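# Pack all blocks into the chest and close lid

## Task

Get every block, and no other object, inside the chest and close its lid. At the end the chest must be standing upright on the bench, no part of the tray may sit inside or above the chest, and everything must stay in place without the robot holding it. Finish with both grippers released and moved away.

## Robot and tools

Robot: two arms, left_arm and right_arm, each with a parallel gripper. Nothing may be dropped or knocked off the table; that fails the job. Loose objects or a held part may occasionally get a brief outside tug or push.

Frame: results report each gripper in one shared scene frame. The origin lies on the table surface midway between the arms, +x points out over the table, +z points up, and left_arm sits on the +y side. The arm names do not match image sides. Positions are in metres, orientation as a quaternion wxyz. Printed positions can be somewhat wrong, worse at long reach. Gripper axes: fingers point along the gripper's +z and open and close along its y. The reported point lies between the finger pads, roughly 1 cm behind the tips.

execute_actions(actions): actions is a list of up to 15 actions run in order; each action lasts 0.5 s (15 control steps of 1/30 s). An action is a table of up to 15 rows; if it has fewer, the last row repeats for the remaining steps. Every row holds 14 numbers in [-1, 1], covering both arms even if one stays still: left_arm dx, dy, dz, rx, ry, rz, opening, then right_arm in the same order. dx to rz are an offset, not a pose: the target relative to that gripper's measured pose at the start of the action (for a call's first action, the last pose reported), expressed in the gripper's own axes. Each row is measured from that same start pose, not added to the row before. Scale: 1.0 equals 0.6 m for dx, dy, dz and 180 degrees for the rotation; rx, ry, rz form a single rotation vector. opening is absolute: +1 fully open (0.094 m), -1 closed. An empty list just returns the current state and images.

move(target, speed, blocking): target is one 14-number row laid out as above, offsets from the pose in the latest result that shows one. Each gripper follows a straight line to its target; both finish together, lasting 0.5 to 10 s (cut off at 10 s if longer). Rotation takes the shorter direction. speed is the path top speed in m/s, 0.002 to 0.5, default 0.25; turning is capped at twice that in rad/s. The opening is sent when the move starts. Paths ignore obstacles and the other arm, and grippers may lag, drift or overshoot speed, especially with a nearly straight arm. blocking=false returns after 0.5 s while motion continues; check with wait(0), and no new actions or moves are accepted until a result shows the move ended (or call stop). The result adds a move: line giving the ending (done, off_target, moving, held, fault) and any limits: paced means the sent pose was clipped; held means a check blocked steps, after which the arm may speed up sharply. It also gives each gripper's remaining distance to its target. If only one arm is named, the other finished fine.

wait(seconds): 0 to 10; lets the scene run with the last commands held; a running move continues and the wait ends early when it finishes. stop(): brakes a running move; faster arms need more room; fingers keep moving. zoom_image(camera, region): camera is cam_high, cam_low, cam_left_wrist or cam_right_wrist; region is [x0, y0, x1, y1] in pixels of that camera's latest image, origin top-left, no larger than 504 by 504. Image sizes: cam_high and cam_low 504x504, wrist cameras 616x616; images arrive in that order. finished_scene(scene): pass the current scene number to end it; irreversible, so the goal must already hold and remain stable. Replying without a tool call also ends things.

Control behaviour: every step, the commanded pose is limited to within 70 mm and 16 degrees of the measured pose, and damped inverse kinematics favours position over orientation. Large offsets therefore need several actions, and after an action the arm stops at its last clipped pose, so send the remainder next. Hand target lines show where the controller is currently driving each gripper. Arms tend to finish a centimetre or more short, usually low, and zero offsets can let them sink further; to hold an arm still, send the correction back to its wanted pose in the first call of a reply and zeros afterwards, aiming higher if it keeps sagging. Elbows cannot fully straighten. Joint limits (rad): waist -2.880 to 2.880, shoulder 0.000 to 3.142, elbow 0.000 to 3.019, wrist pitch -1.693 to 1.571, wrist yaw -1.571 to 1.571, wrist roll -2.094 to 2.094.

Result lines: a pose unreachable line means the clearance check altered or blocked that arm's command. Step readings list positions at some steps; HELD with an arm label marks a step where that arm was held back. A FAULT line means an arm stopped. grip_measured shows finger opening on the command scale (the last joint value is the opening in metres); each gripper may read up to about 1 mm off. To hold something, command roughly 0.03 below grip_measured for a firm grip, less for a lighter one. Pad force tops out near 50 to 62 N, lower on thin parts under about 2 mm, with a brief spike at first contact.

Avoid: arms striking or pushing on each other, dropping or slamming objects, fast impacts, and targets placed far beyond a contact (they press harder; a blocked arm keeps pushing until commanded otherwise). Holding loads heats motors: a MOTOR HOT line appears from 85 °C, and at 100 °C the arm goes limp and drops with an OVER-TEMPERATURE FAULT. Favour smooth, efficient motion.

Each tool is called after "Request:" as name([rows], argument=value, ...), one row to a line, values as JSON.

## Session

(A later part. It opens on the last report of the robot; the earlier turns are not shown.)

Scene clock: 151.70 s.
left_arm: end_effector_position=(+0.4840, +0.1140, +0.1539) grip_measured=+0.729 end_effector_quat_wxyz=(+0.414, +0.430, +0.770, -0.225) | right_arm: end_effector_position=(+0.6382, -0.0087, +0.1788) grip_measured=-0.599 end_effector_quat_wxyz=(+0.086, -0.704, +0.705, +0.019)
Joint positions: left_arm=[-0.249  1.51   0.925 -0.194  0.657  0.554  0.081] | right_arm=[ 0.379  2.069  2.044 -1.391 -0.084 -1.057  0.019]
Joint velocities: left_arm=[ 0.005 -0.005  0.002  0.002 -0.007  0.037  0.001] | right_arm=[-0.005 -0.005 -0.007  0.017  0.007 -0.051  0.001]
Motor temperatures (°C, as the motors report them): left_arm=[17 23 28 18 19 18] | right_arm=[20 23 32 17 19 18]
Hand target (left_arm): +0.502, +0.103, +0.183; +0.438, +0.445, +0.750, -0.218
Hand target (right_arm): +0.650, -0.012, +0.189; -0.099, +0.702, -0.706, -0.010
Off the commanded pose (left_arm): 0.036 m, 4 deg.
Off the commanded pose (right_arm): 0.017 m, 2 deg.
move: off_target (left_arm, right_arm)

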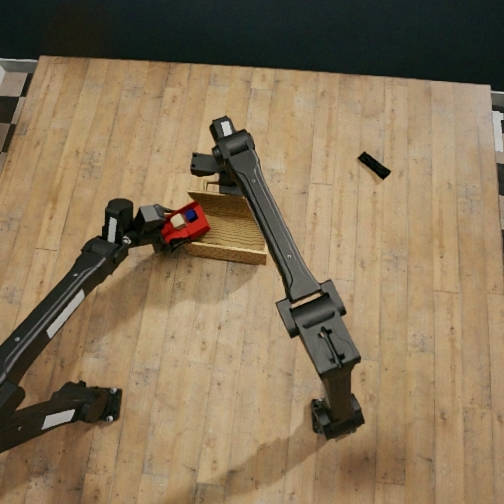

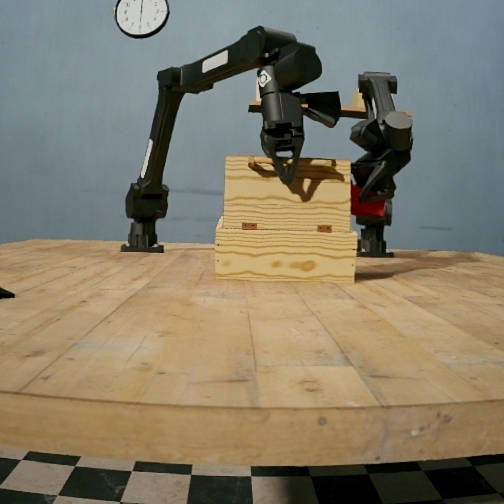

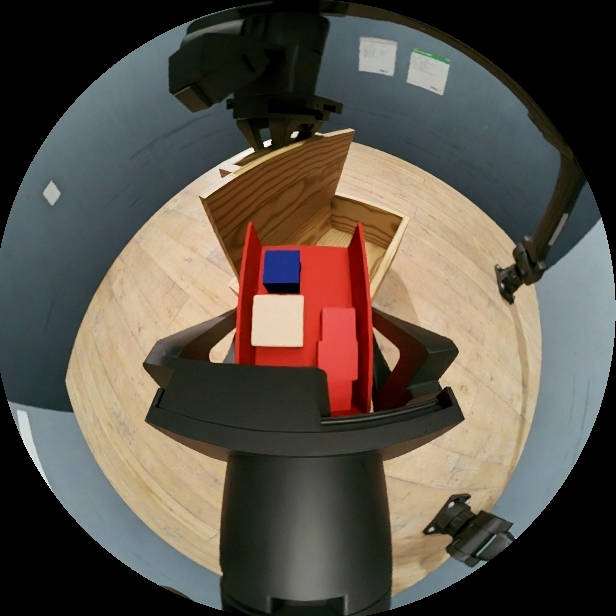

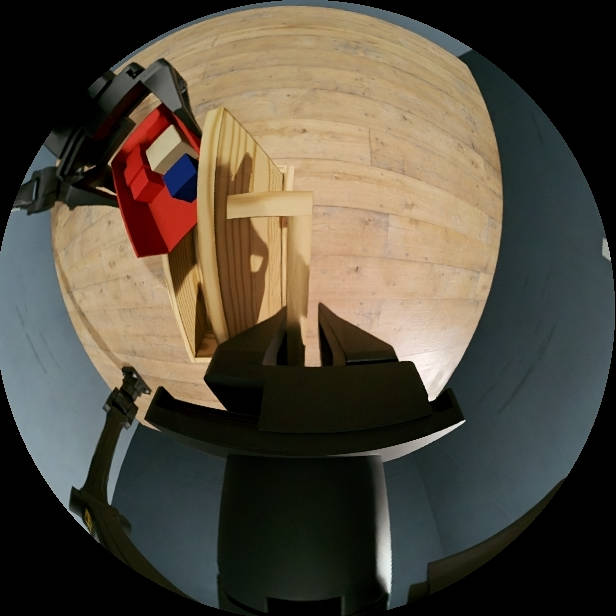

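Request:
move(target=[-0.068,0.02,0.063,0,0.1,0,0.69,0.005,-0.022,-0.016,0.01,0,0,-0.6], speed=0.08)

Scene clock: 160.27 s.
left_arm: end_effector_position=(+0.4998, +0.0895, +0.1379) grip_measured=+0.729 end_effector_quat_wxyz=(+0.258, +0.449, +0.840, -0.162) | right_arm: end_effector_position=(+0.6388, -0.0102, +0.1783) grip_measured=-0.599 end_effector_quat_wxyz=(+0.084, -0.703, +0.706, +0.015)
Joint positions: left_arm=[-0.351  1.631  1.198 -0.664  0.414  0.597  0.081] | right_arm=[ 0.379  2.069  2.043 -1.391 -0.075 -1.057  0.019]
Joint velocities: left_arm=[-0.024 -0.005  0.002 -0.002  0.022 -0.037  0.   ] | right_arm=[ 0.005 -0.015  0.017 -0.017  0.007 -0.081  0.   ]
Motor temperatures (°C, as the motors report them): left_arm=[17 23 30 18 19 18] | right_arm=[20 24 32 17 19 18]
Hand target (left_arm): +0.519, +0.076, +0.169; +0.288, +0.461, +0.825, -0.154
Hand target (right_arm): +0.650, -0.013, +0.189; -0.097, +0.702, -0.705, -0.008
Off the commanded pose (left_arm): 0.040 m, 4 deg.
Off the commanded pose (right_arm): 0.016 m, 2 deg.
move: off_target (left_arm, right_arm)

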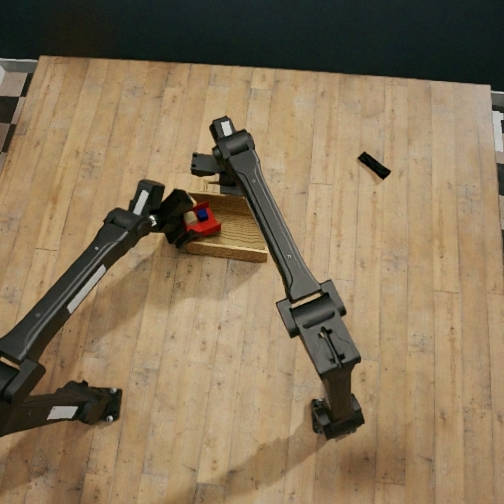

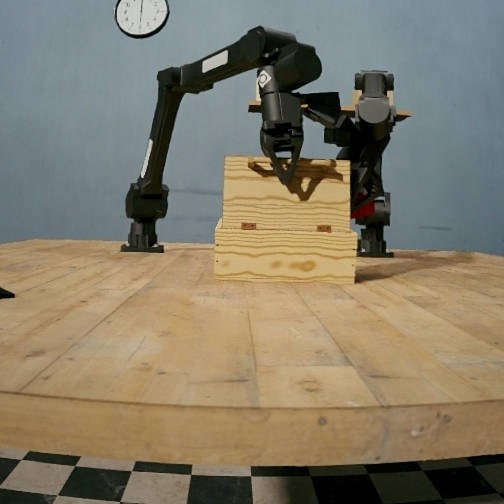

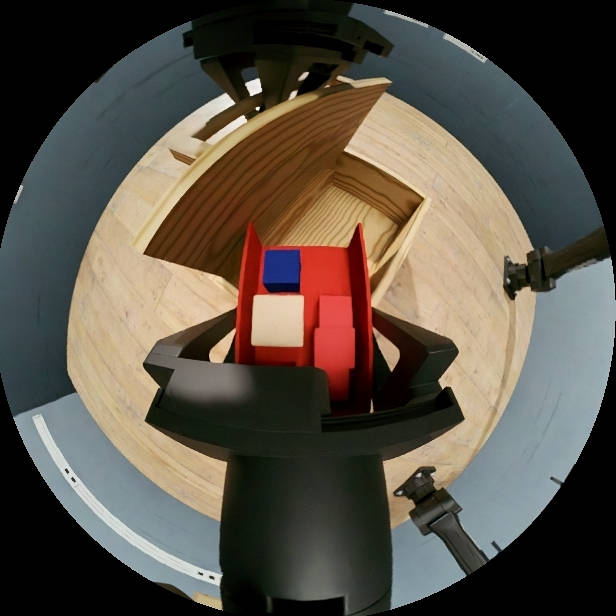

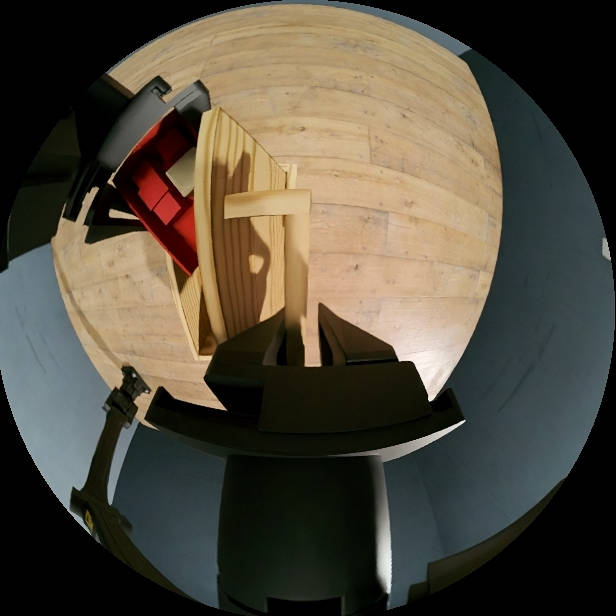

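Request:
move(target=[-0.063,0.013,-0.028,0,0.09,0,0.69,0.005,-0.02,-0.016,0.01,0,0,-0.6], speed=0.06)

Scene clock: 168.23 s.
left_arm: end_effector_position=(+0.5031, +0.0917, +0.1536) grip_measured=+0.729 end_effector_quat_wxyz=(+0.115, +0.455, +0.877, -0.101) | right_arm: end_effector_position=(+0.6389, -0.0112, +0.1776) grip_measured=-0.599 end_effector_quat_wxyz=(+0.083, -0.703, +0.706, +0.012)
Joint positions: left_arm=[-0.397  1.742  1.471 -1.098  0.234  0.604  0.081] | right_arm=[ 0.379  2.069  2.042 -1.391 -0.069 -1.057  0.019]
Joint velocities: left_arm=[-0.005 -0.015  0.012 -0.012  0.022  0.037 -0.001] | right_arm=[-0.015 -0.005  0.002  0.012  0.037 -0.022 -0.001]
Motor temperatures (°C, as the motors report them): left_arm=[17 23 32 18 19 18] | right_arm=[20 24 32 17 19 18]
Hand target (left_arm): +0.517, +0.078, +0.175; +0.137, +0.468, +0.868, -0.097
Hand target (right_arm): +0.650, -0.015, +0.189; -0.095, +0.702, -0.706, -0.004
Off the commanded pose (left_arm): 0.029 m, 3 deg.
Off the commanded pose (right_arm): 0.016 m, 2 deg.
move: off_target (left_arm, right_arm)

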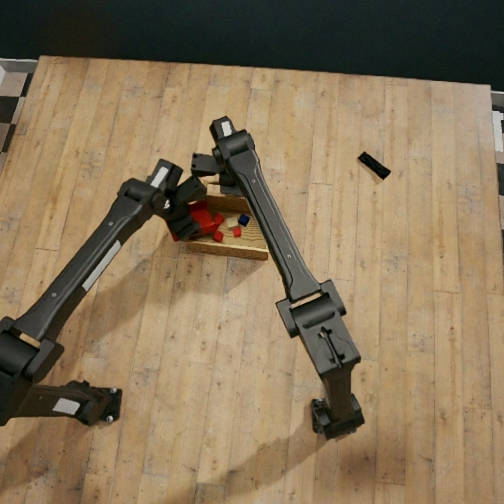

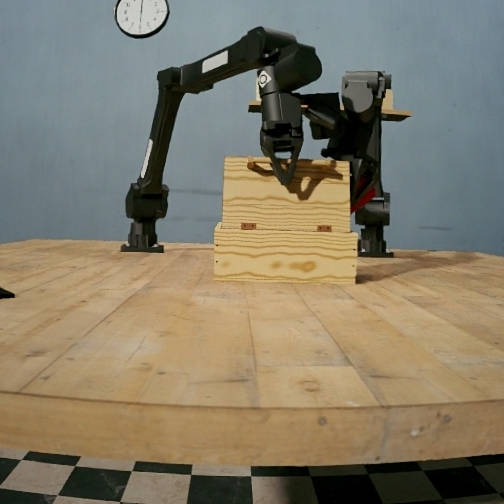

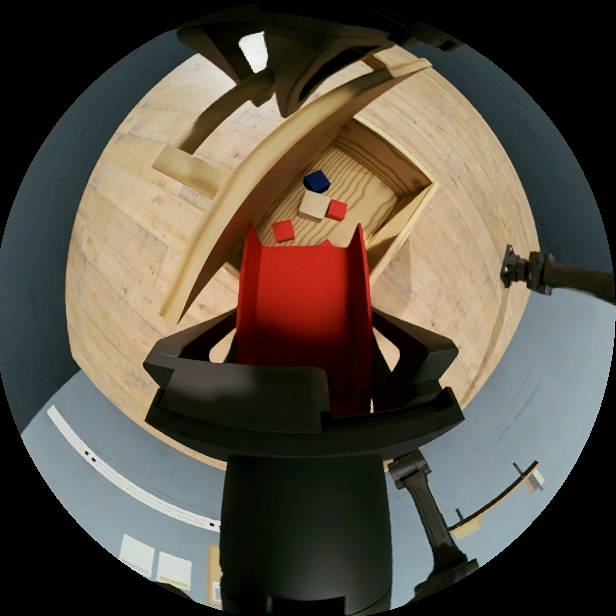

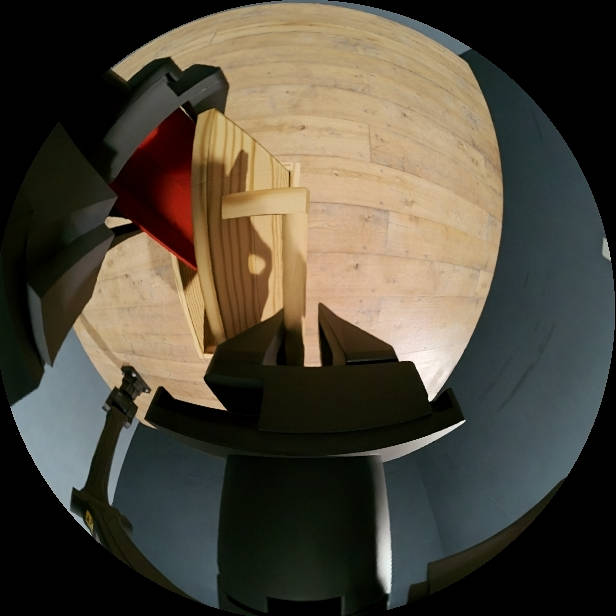

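Request:
move(target=[0.313,0.113,-0.158,-0.154,-0.167,-0.205,0.69,0.005,-0.02,-0.016,0.01,0,0,-0.6], speed=0.25)

Request:
zoom_image(camera="cam_high", region=[60, 150, 300, 300])

Scene clock: 183.10 s.
left_arm: end_effector_position=(+0.4356, +0.2948, +0.1592) grip_measured=+0.729 end_effector_quat_wxyz=(+0.373, +0.086, +0.923, -0.039) | right_arm: end_effector_position=(+0.6374, -0.0110, +0.1761) grip_measured=-0.599 end_effector_quat_wxyz=(+0.080, -0.704, +0.705, +0.011)
Joint positions: left_arm=[-0.054  1.204  0.738 -0.347  0.147  0.143  0.081] | right_arm=[ 0.381  2.069  2.038 -1.392 -0.065 -1.057  0.019]
Joint velocities: left_arm=[-0.015 -0.005 -0.017 -0.002  0.022 -0.095 -0.   ] | right_arm=[-0.015 -0.005  0.022  0.002 -0.022  0.007 -0.   ]
Motor temperatures (°C, as the motors report them): left_arm=[17 24 32 18 19 18] | right_arm=[20 25 32 17 19 18]
Hand target (left_arm): +0.441, +0.300, +0.176; +0.396, +0.075, +0.915, -0.037
Hand target (right_arm): +0.650, -0.016, +0.188; -0.094, +0.702, -0.706, -0.001
Off the commanded pose (left_arm): 0.027 m, 3 deg.
Off the commanded pose (right_arm): 0.018 m, 2 deg.
move: off_target (left_arm, right_arm)

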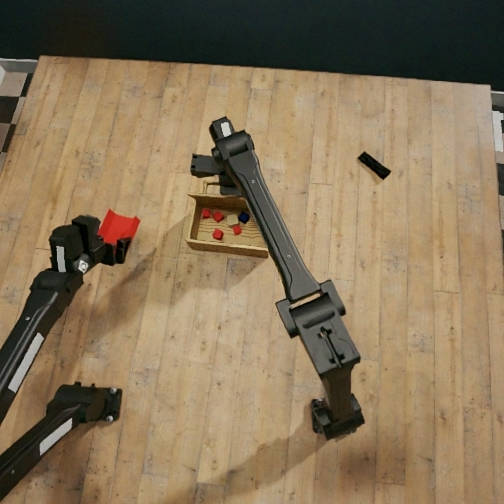

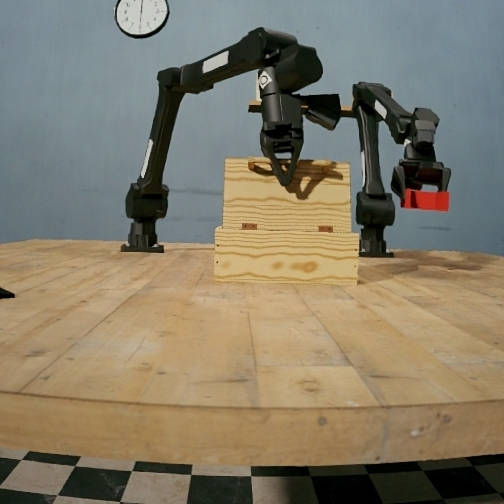

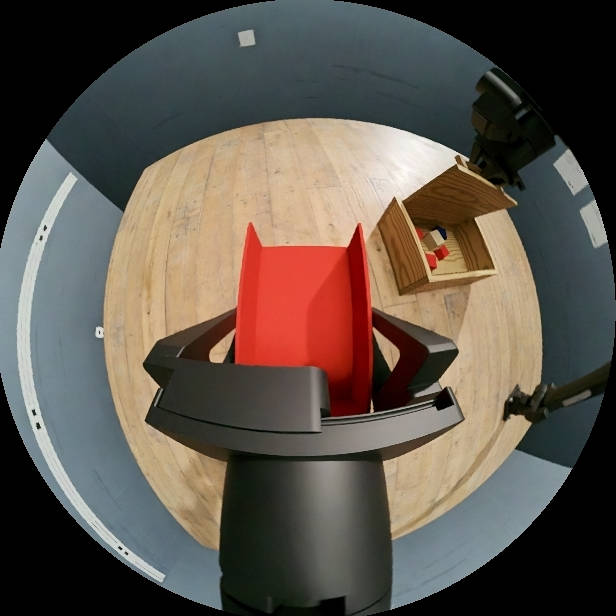

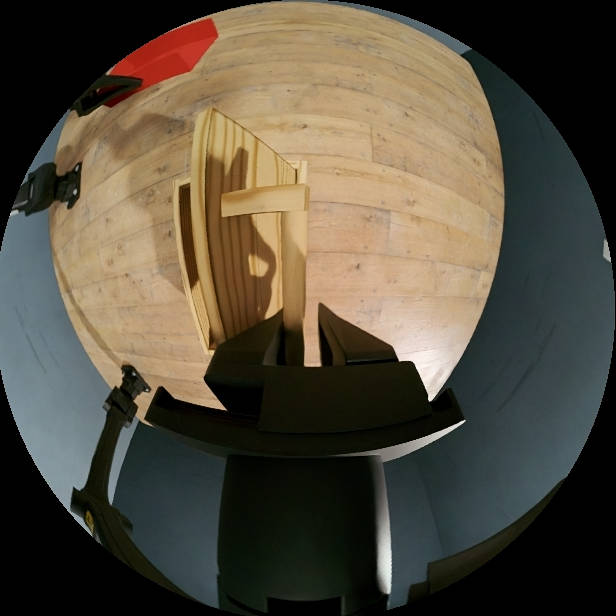

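Region (60, 150, 300, 300) of cam_high's 504x504 image, scaled by 2.100, with more detail than that image has; it fills the top 315 rows of this view, and the rest is white.

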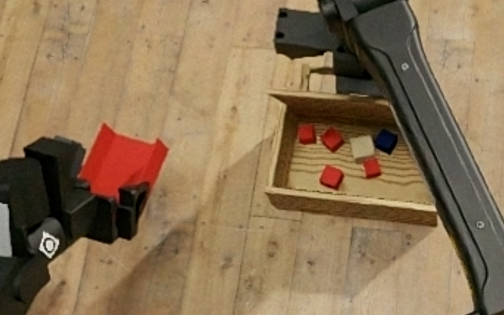

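Request:
move(target=[0.093,0,0.143,0,-0.03,0,0.69,0,0.077,-0.028,0.19,0,0,-0.6], speed=0.12)

Scene clock: 195.60 s.
left_arm: end_effector_position=(+0.4509, +0.2950, +0.0555) grip_measured=+0.729 end_effector_quat_wxyz=(+0.405, +0.084, +0.909, -0.038) | right_arm: end_effector_position=(+0.5870, -0.0218, +0.1738) grip_measured=-0.599 end_effector_quat_wxyz=(+0.259, -0.658, +0.680, -0.194)
Joint positions: left_arm=[-0.054  1.465  0.588  0.135  0.148  0.134  0.081] | right_arm=[ 0.503  1.693  1.354 -0.636  0.3   -1.002  0.019]
Joint velocities: left_arm=[ 0.005 -0.015  0.002  0.017  0.022  0.022 -0.001] | right_arm=[ 0.005 -0.005 -0.012  0.002  0.066 -0.007  0.   ]
Motor temperatures (°C, as the motors report them): left_arm=[17 23 30 18 19 18] | right_arm=[20 25 32 17 19 18]
Hand target (left_arm): +0.456, +0.289, +0.060; +0.416, +0.084, +0.904, -0.043
Hand target (right_arm): +0.589, -0.013, +0.192; -0.284, +0.648, -0.679, +0.195
Off the commanded pose (left_arm): 0.007 m, 1 deg.
Off the commanded pose (right_arm): 0.017 m, 3 deg.
move: off_target (right_arm)

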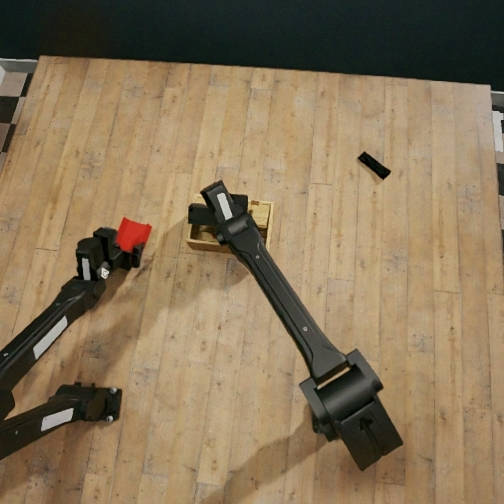

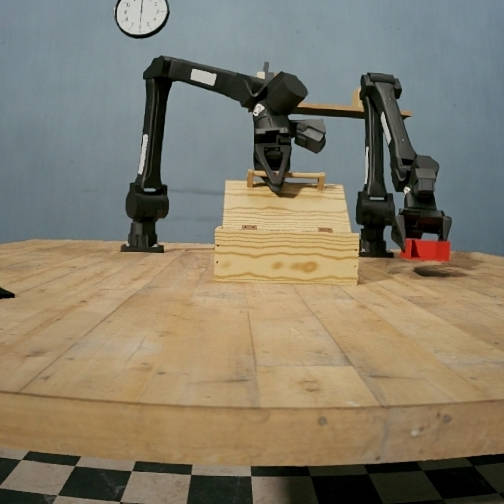

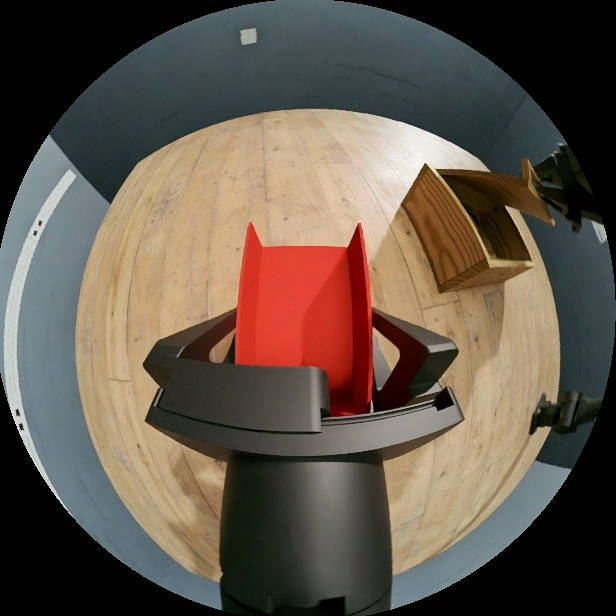

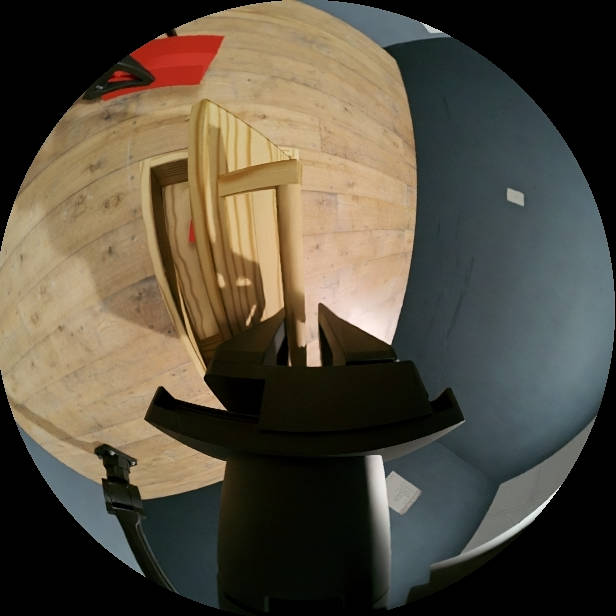

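Request:
move(target=[0.033,0,0.032,0,0.005,0,0.69,-0.027,0.112,0.005,0.185,0,-0.03,-0.5], speed=0.12)

Scene clock: 203.90 s.
left_arm: end_effector_position=(+0.4483, +0.2951, +0.0269) grip_measured=+0.729 end_effector_quat_wxyz=(+0.390, +0.083, +0.916, -0.039) | right_arm: end_effector_position=(+0.5323, -0.0127, +0.1288) grip_measured=-0.501 end_effector_quat_wxyz=(+0.417, -0.587, +0.576, -0.388)
Joint positions: left_arm=[-0.054  1.54   0.578  0.187  0.147  0.133  0.081] | right_arm=[ 0.671  1.686  0.879  0.332  0.695 -1.228  0.023]
Joint velocities: left_arm=[-0.005  0.005 -0.007  0.007  0.022  0.007  0.   ] | right_arm=[-0.015  0.005  0.002  0.027 -0.037 -0.037 -0.   ]
Motor temperatures (°C, as the motors report them): left_arm=[17 23 29 18 19 18] | right_arm=[20 24 31 17 19 18]
Hand target (left_arm): +0.452, +0.294, +0.028; +0.398, +0.084, +0.913, -0.037
Hand target (right_arm): +0.532, -0.003, +0.134; -0.427, +0.586, -0.567, +0.391
Off the commanded pose (left_arm): 0.004 m, 1 deg.
Off the commanded pose (right_arm): 0.012 m, 2 deg.
move: off_target (right_arm)

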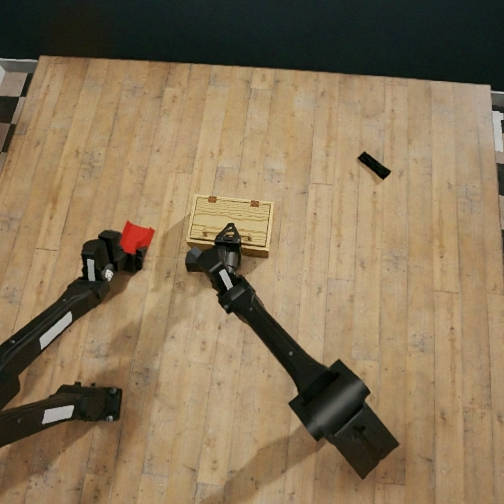

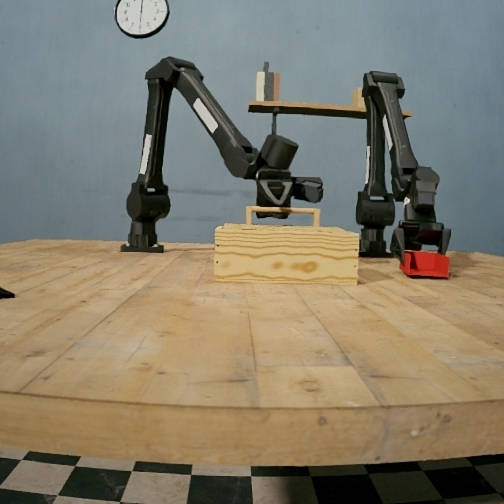

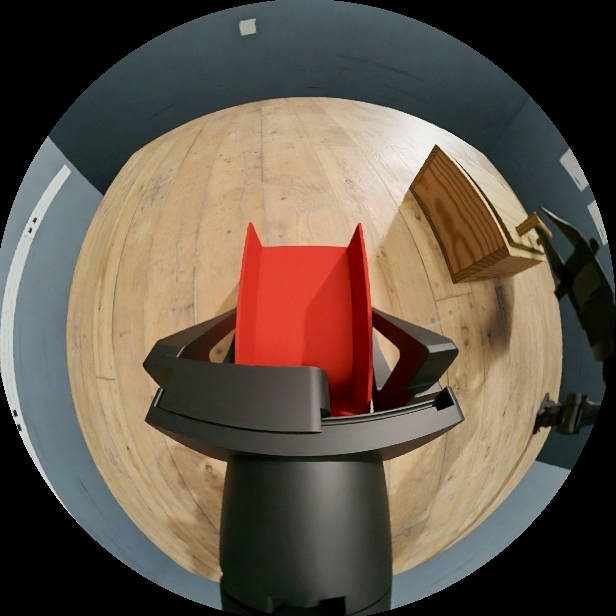

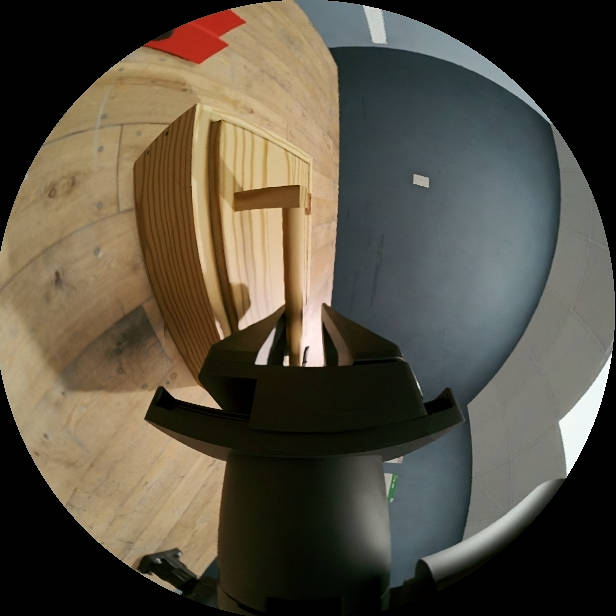

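Request:
execute_actions([
  [[0.004,0,0.004,0,0,0,0.69,0,0.003,0,0,0,0,-0.35]],
  [[0,0,0,0,0,0,1,0,0,0,0,0,0,-0.15]],
])

Request:
move(target=[0,0,-0.18,0,0,0,1,0.03,0.02,-0.17,0,0,0,-0.15], speed=0.15)

Scene clock: 211.80 s.
left_arm: end_effector_position=(+0.4454, +0.2951, +0.0235) grip_measured=+1.000 end_effector_quat_wxyz=(+0.386, +0.083, +0.918, -0.039) | right_arm: end_effector_position=(+0.5309, -0.0142, +0.1263) grip_measured=-0.151 end_effector_quat_wxyz=(+0.414, -0.589, +0.575, -0.389)
Joint positions: left_arm=[-0.054  1.543  0.573  0.187  0.147  0.133  0.094] | right_arm=[ 0.671  1.686  0.873  0.332  0.695 -1.23   0.04 ]
Joint velocities: left_arm=[-0.024  0.005  0.012 -0.022 -0.022  0.007  0.   ] | right_arm=[ 0.005 -0.005  0.002 -0.002 -0.007 -0.037 -0.   ]
Motor temperatures (°C, as the motors report them): left_arm=[17 22 28 18 19 18] | right_arm=[20 24 30 17 19 18]
Hand target (left_arm): +0.445, +0.295, +0.023; +0.386, +0.083, +0.918, -0.039
Hand target (right_arm): +0.531, -0.014, +0.126; -0.414, +0.589, -0.575, +0.389
Off the commanded pose (left_arm): 0.000 m, 0 deg.
Off the commanded pose (right_arm): 0.000 m, 0 deg.
Step readings (end_effector_position; steps 1 to 15: 1st action; 16 to 30: 2nd action):
0: left_arm (+0.4483, +0.2951, +0.0269) | right_arm (+0.5323, -0.0127, +0.1289)
1: left_arm (+0.4481, +0.2951, +0.0268) | right_arm (+0.5321, -0.0129, +0.1285)
2: left_arm (+0.4477, +0.2951, +0.0265) | right_arm (+0.5319, -0.0131, +0.1282)
4: left_arm (+0.4466, +0.2951, +0.0252) | right_arm (+0.5313, -0.0138, +0.1270)
8: left_arm (+0.4454, +0.2951, +0.0237) | right_arm (+0.5309, -0.0142, +0.1263)
15: left_arm (+0.4454, +0.2951, +0.0235) | right_arm (+0.5309, -0.0142, +0.1263)
16: left_arm (+0.4454, +0.2951, +0.0235) | right_arm (+0.5309, -0.0142, +0.1263)
17: left_arm (+0.4454, +0.2951, +0.0235) | right_arm (+0.5309, -0.0142, +0.1263)
19: left_arm (+0.4454, +0.2951, +0.0235) | right_arm (+0.5309, -0.0142, +0.1263)
23: left_arm (+0.4454, +0.2951, +0.0235) | right_arm (+0.5309, -0.0142, +0.1263)
30: end_effector_position above

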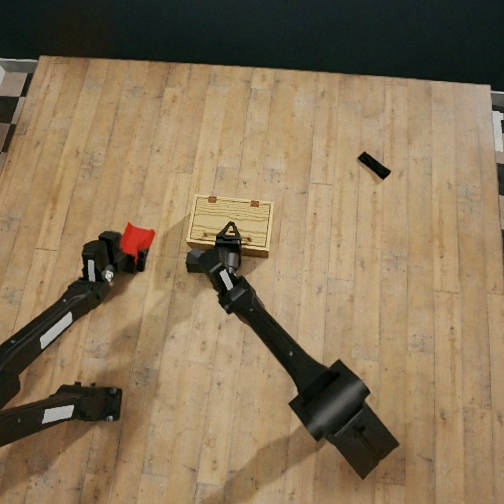

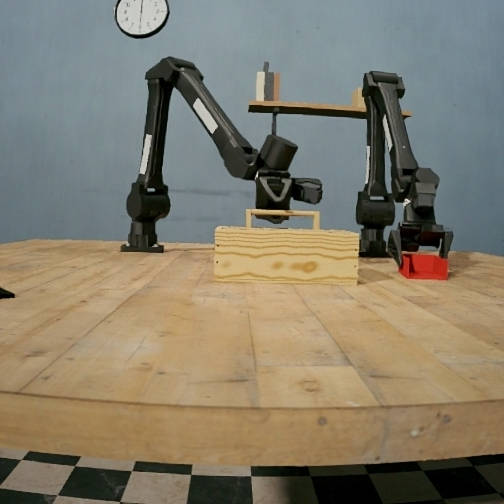

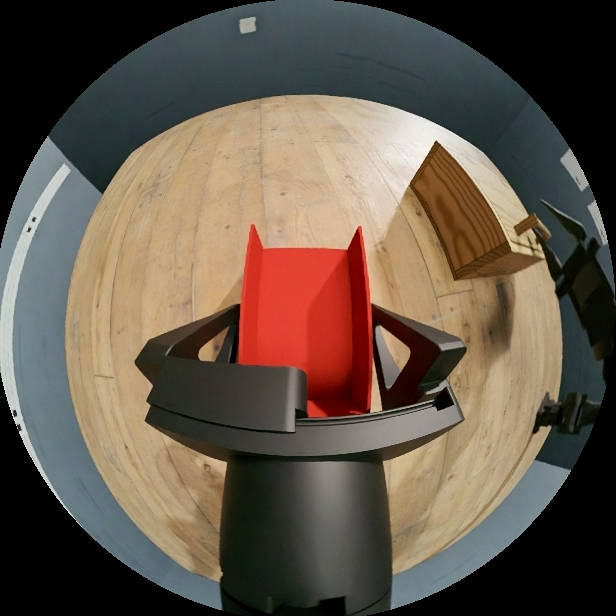

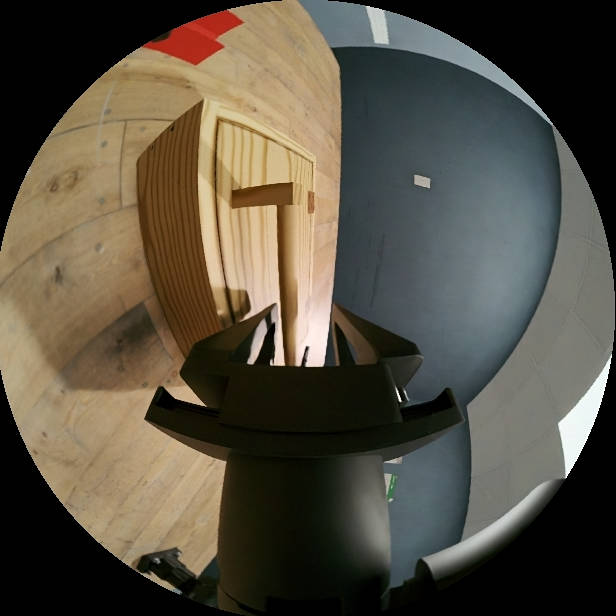

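Scene clock: 212.90 s.
left_arm: end_effector_position=(+0.3680, +0.3047, +0.0939) grip_measured=+1.000 end_effector_quat_wxyz=(+0.386, +0.082, +0.918, -0.044) | right_arm: end_effector_position=(+0.4347, -0.0391, +0.1504) grip_measured=-0.151 end_effector_quat_wxyz=(+0.411, -0.591, +0.572, -0.393)
Joint positions: left_arm=[-0.009  1.118  0.457 -0.129  0.187  0.161  0.094] | right_arm=[ 0.808  1.445  0.677  0.226  0.817 -1.151  0.04 ]
Joint velocities: left_arm=[ 0.005 -0.015  0.002 -0.012 -0.051  0.037  0.   ] | right_arm=[-0.005 -0.015 -0.012 -0.022  0.037  0.037  0.   ]
Motor temperatures (°C, as the motors report them): left_arm=[17 22 28 18 19 18] | right_arm=[20 24 30 17 19 18]
Hand target (left_arm): +0.368, +0.310, +0.096; +0.386, +0.083, +0.918, -0.040
Hand target (right_arm): +0.432, -0.037, +0.153; -0.414, +0.589, -0.575, +0.389
Off the commanded pose (left_arm): 0.007 m, 1 deg.
Off the commanded pose (right_arm): 0.004 m, 1 deg.
move: done

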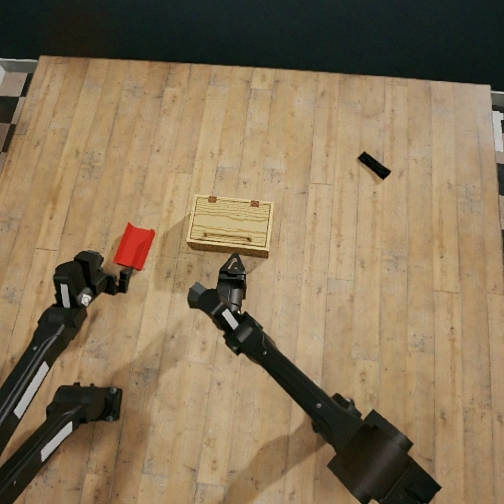

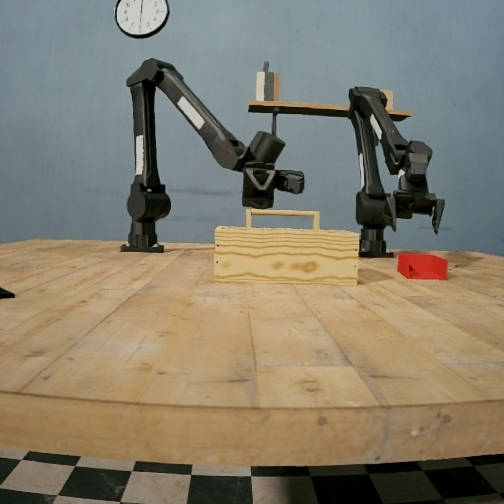

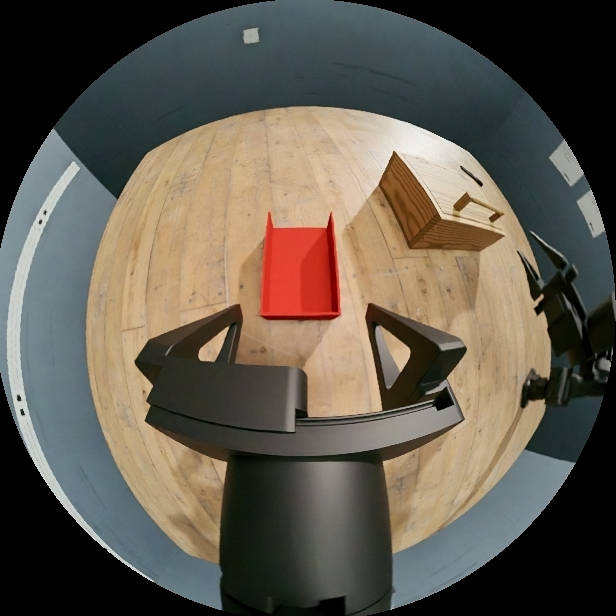

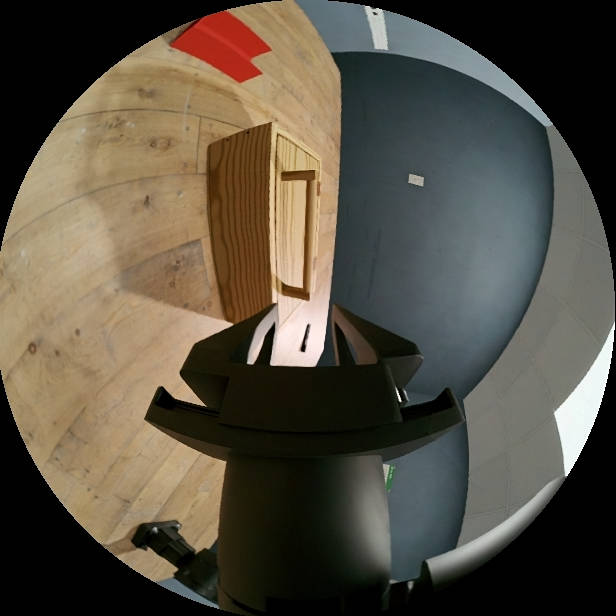

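Request:
finished_scene(scene=1)

The scene is finished: the task was done.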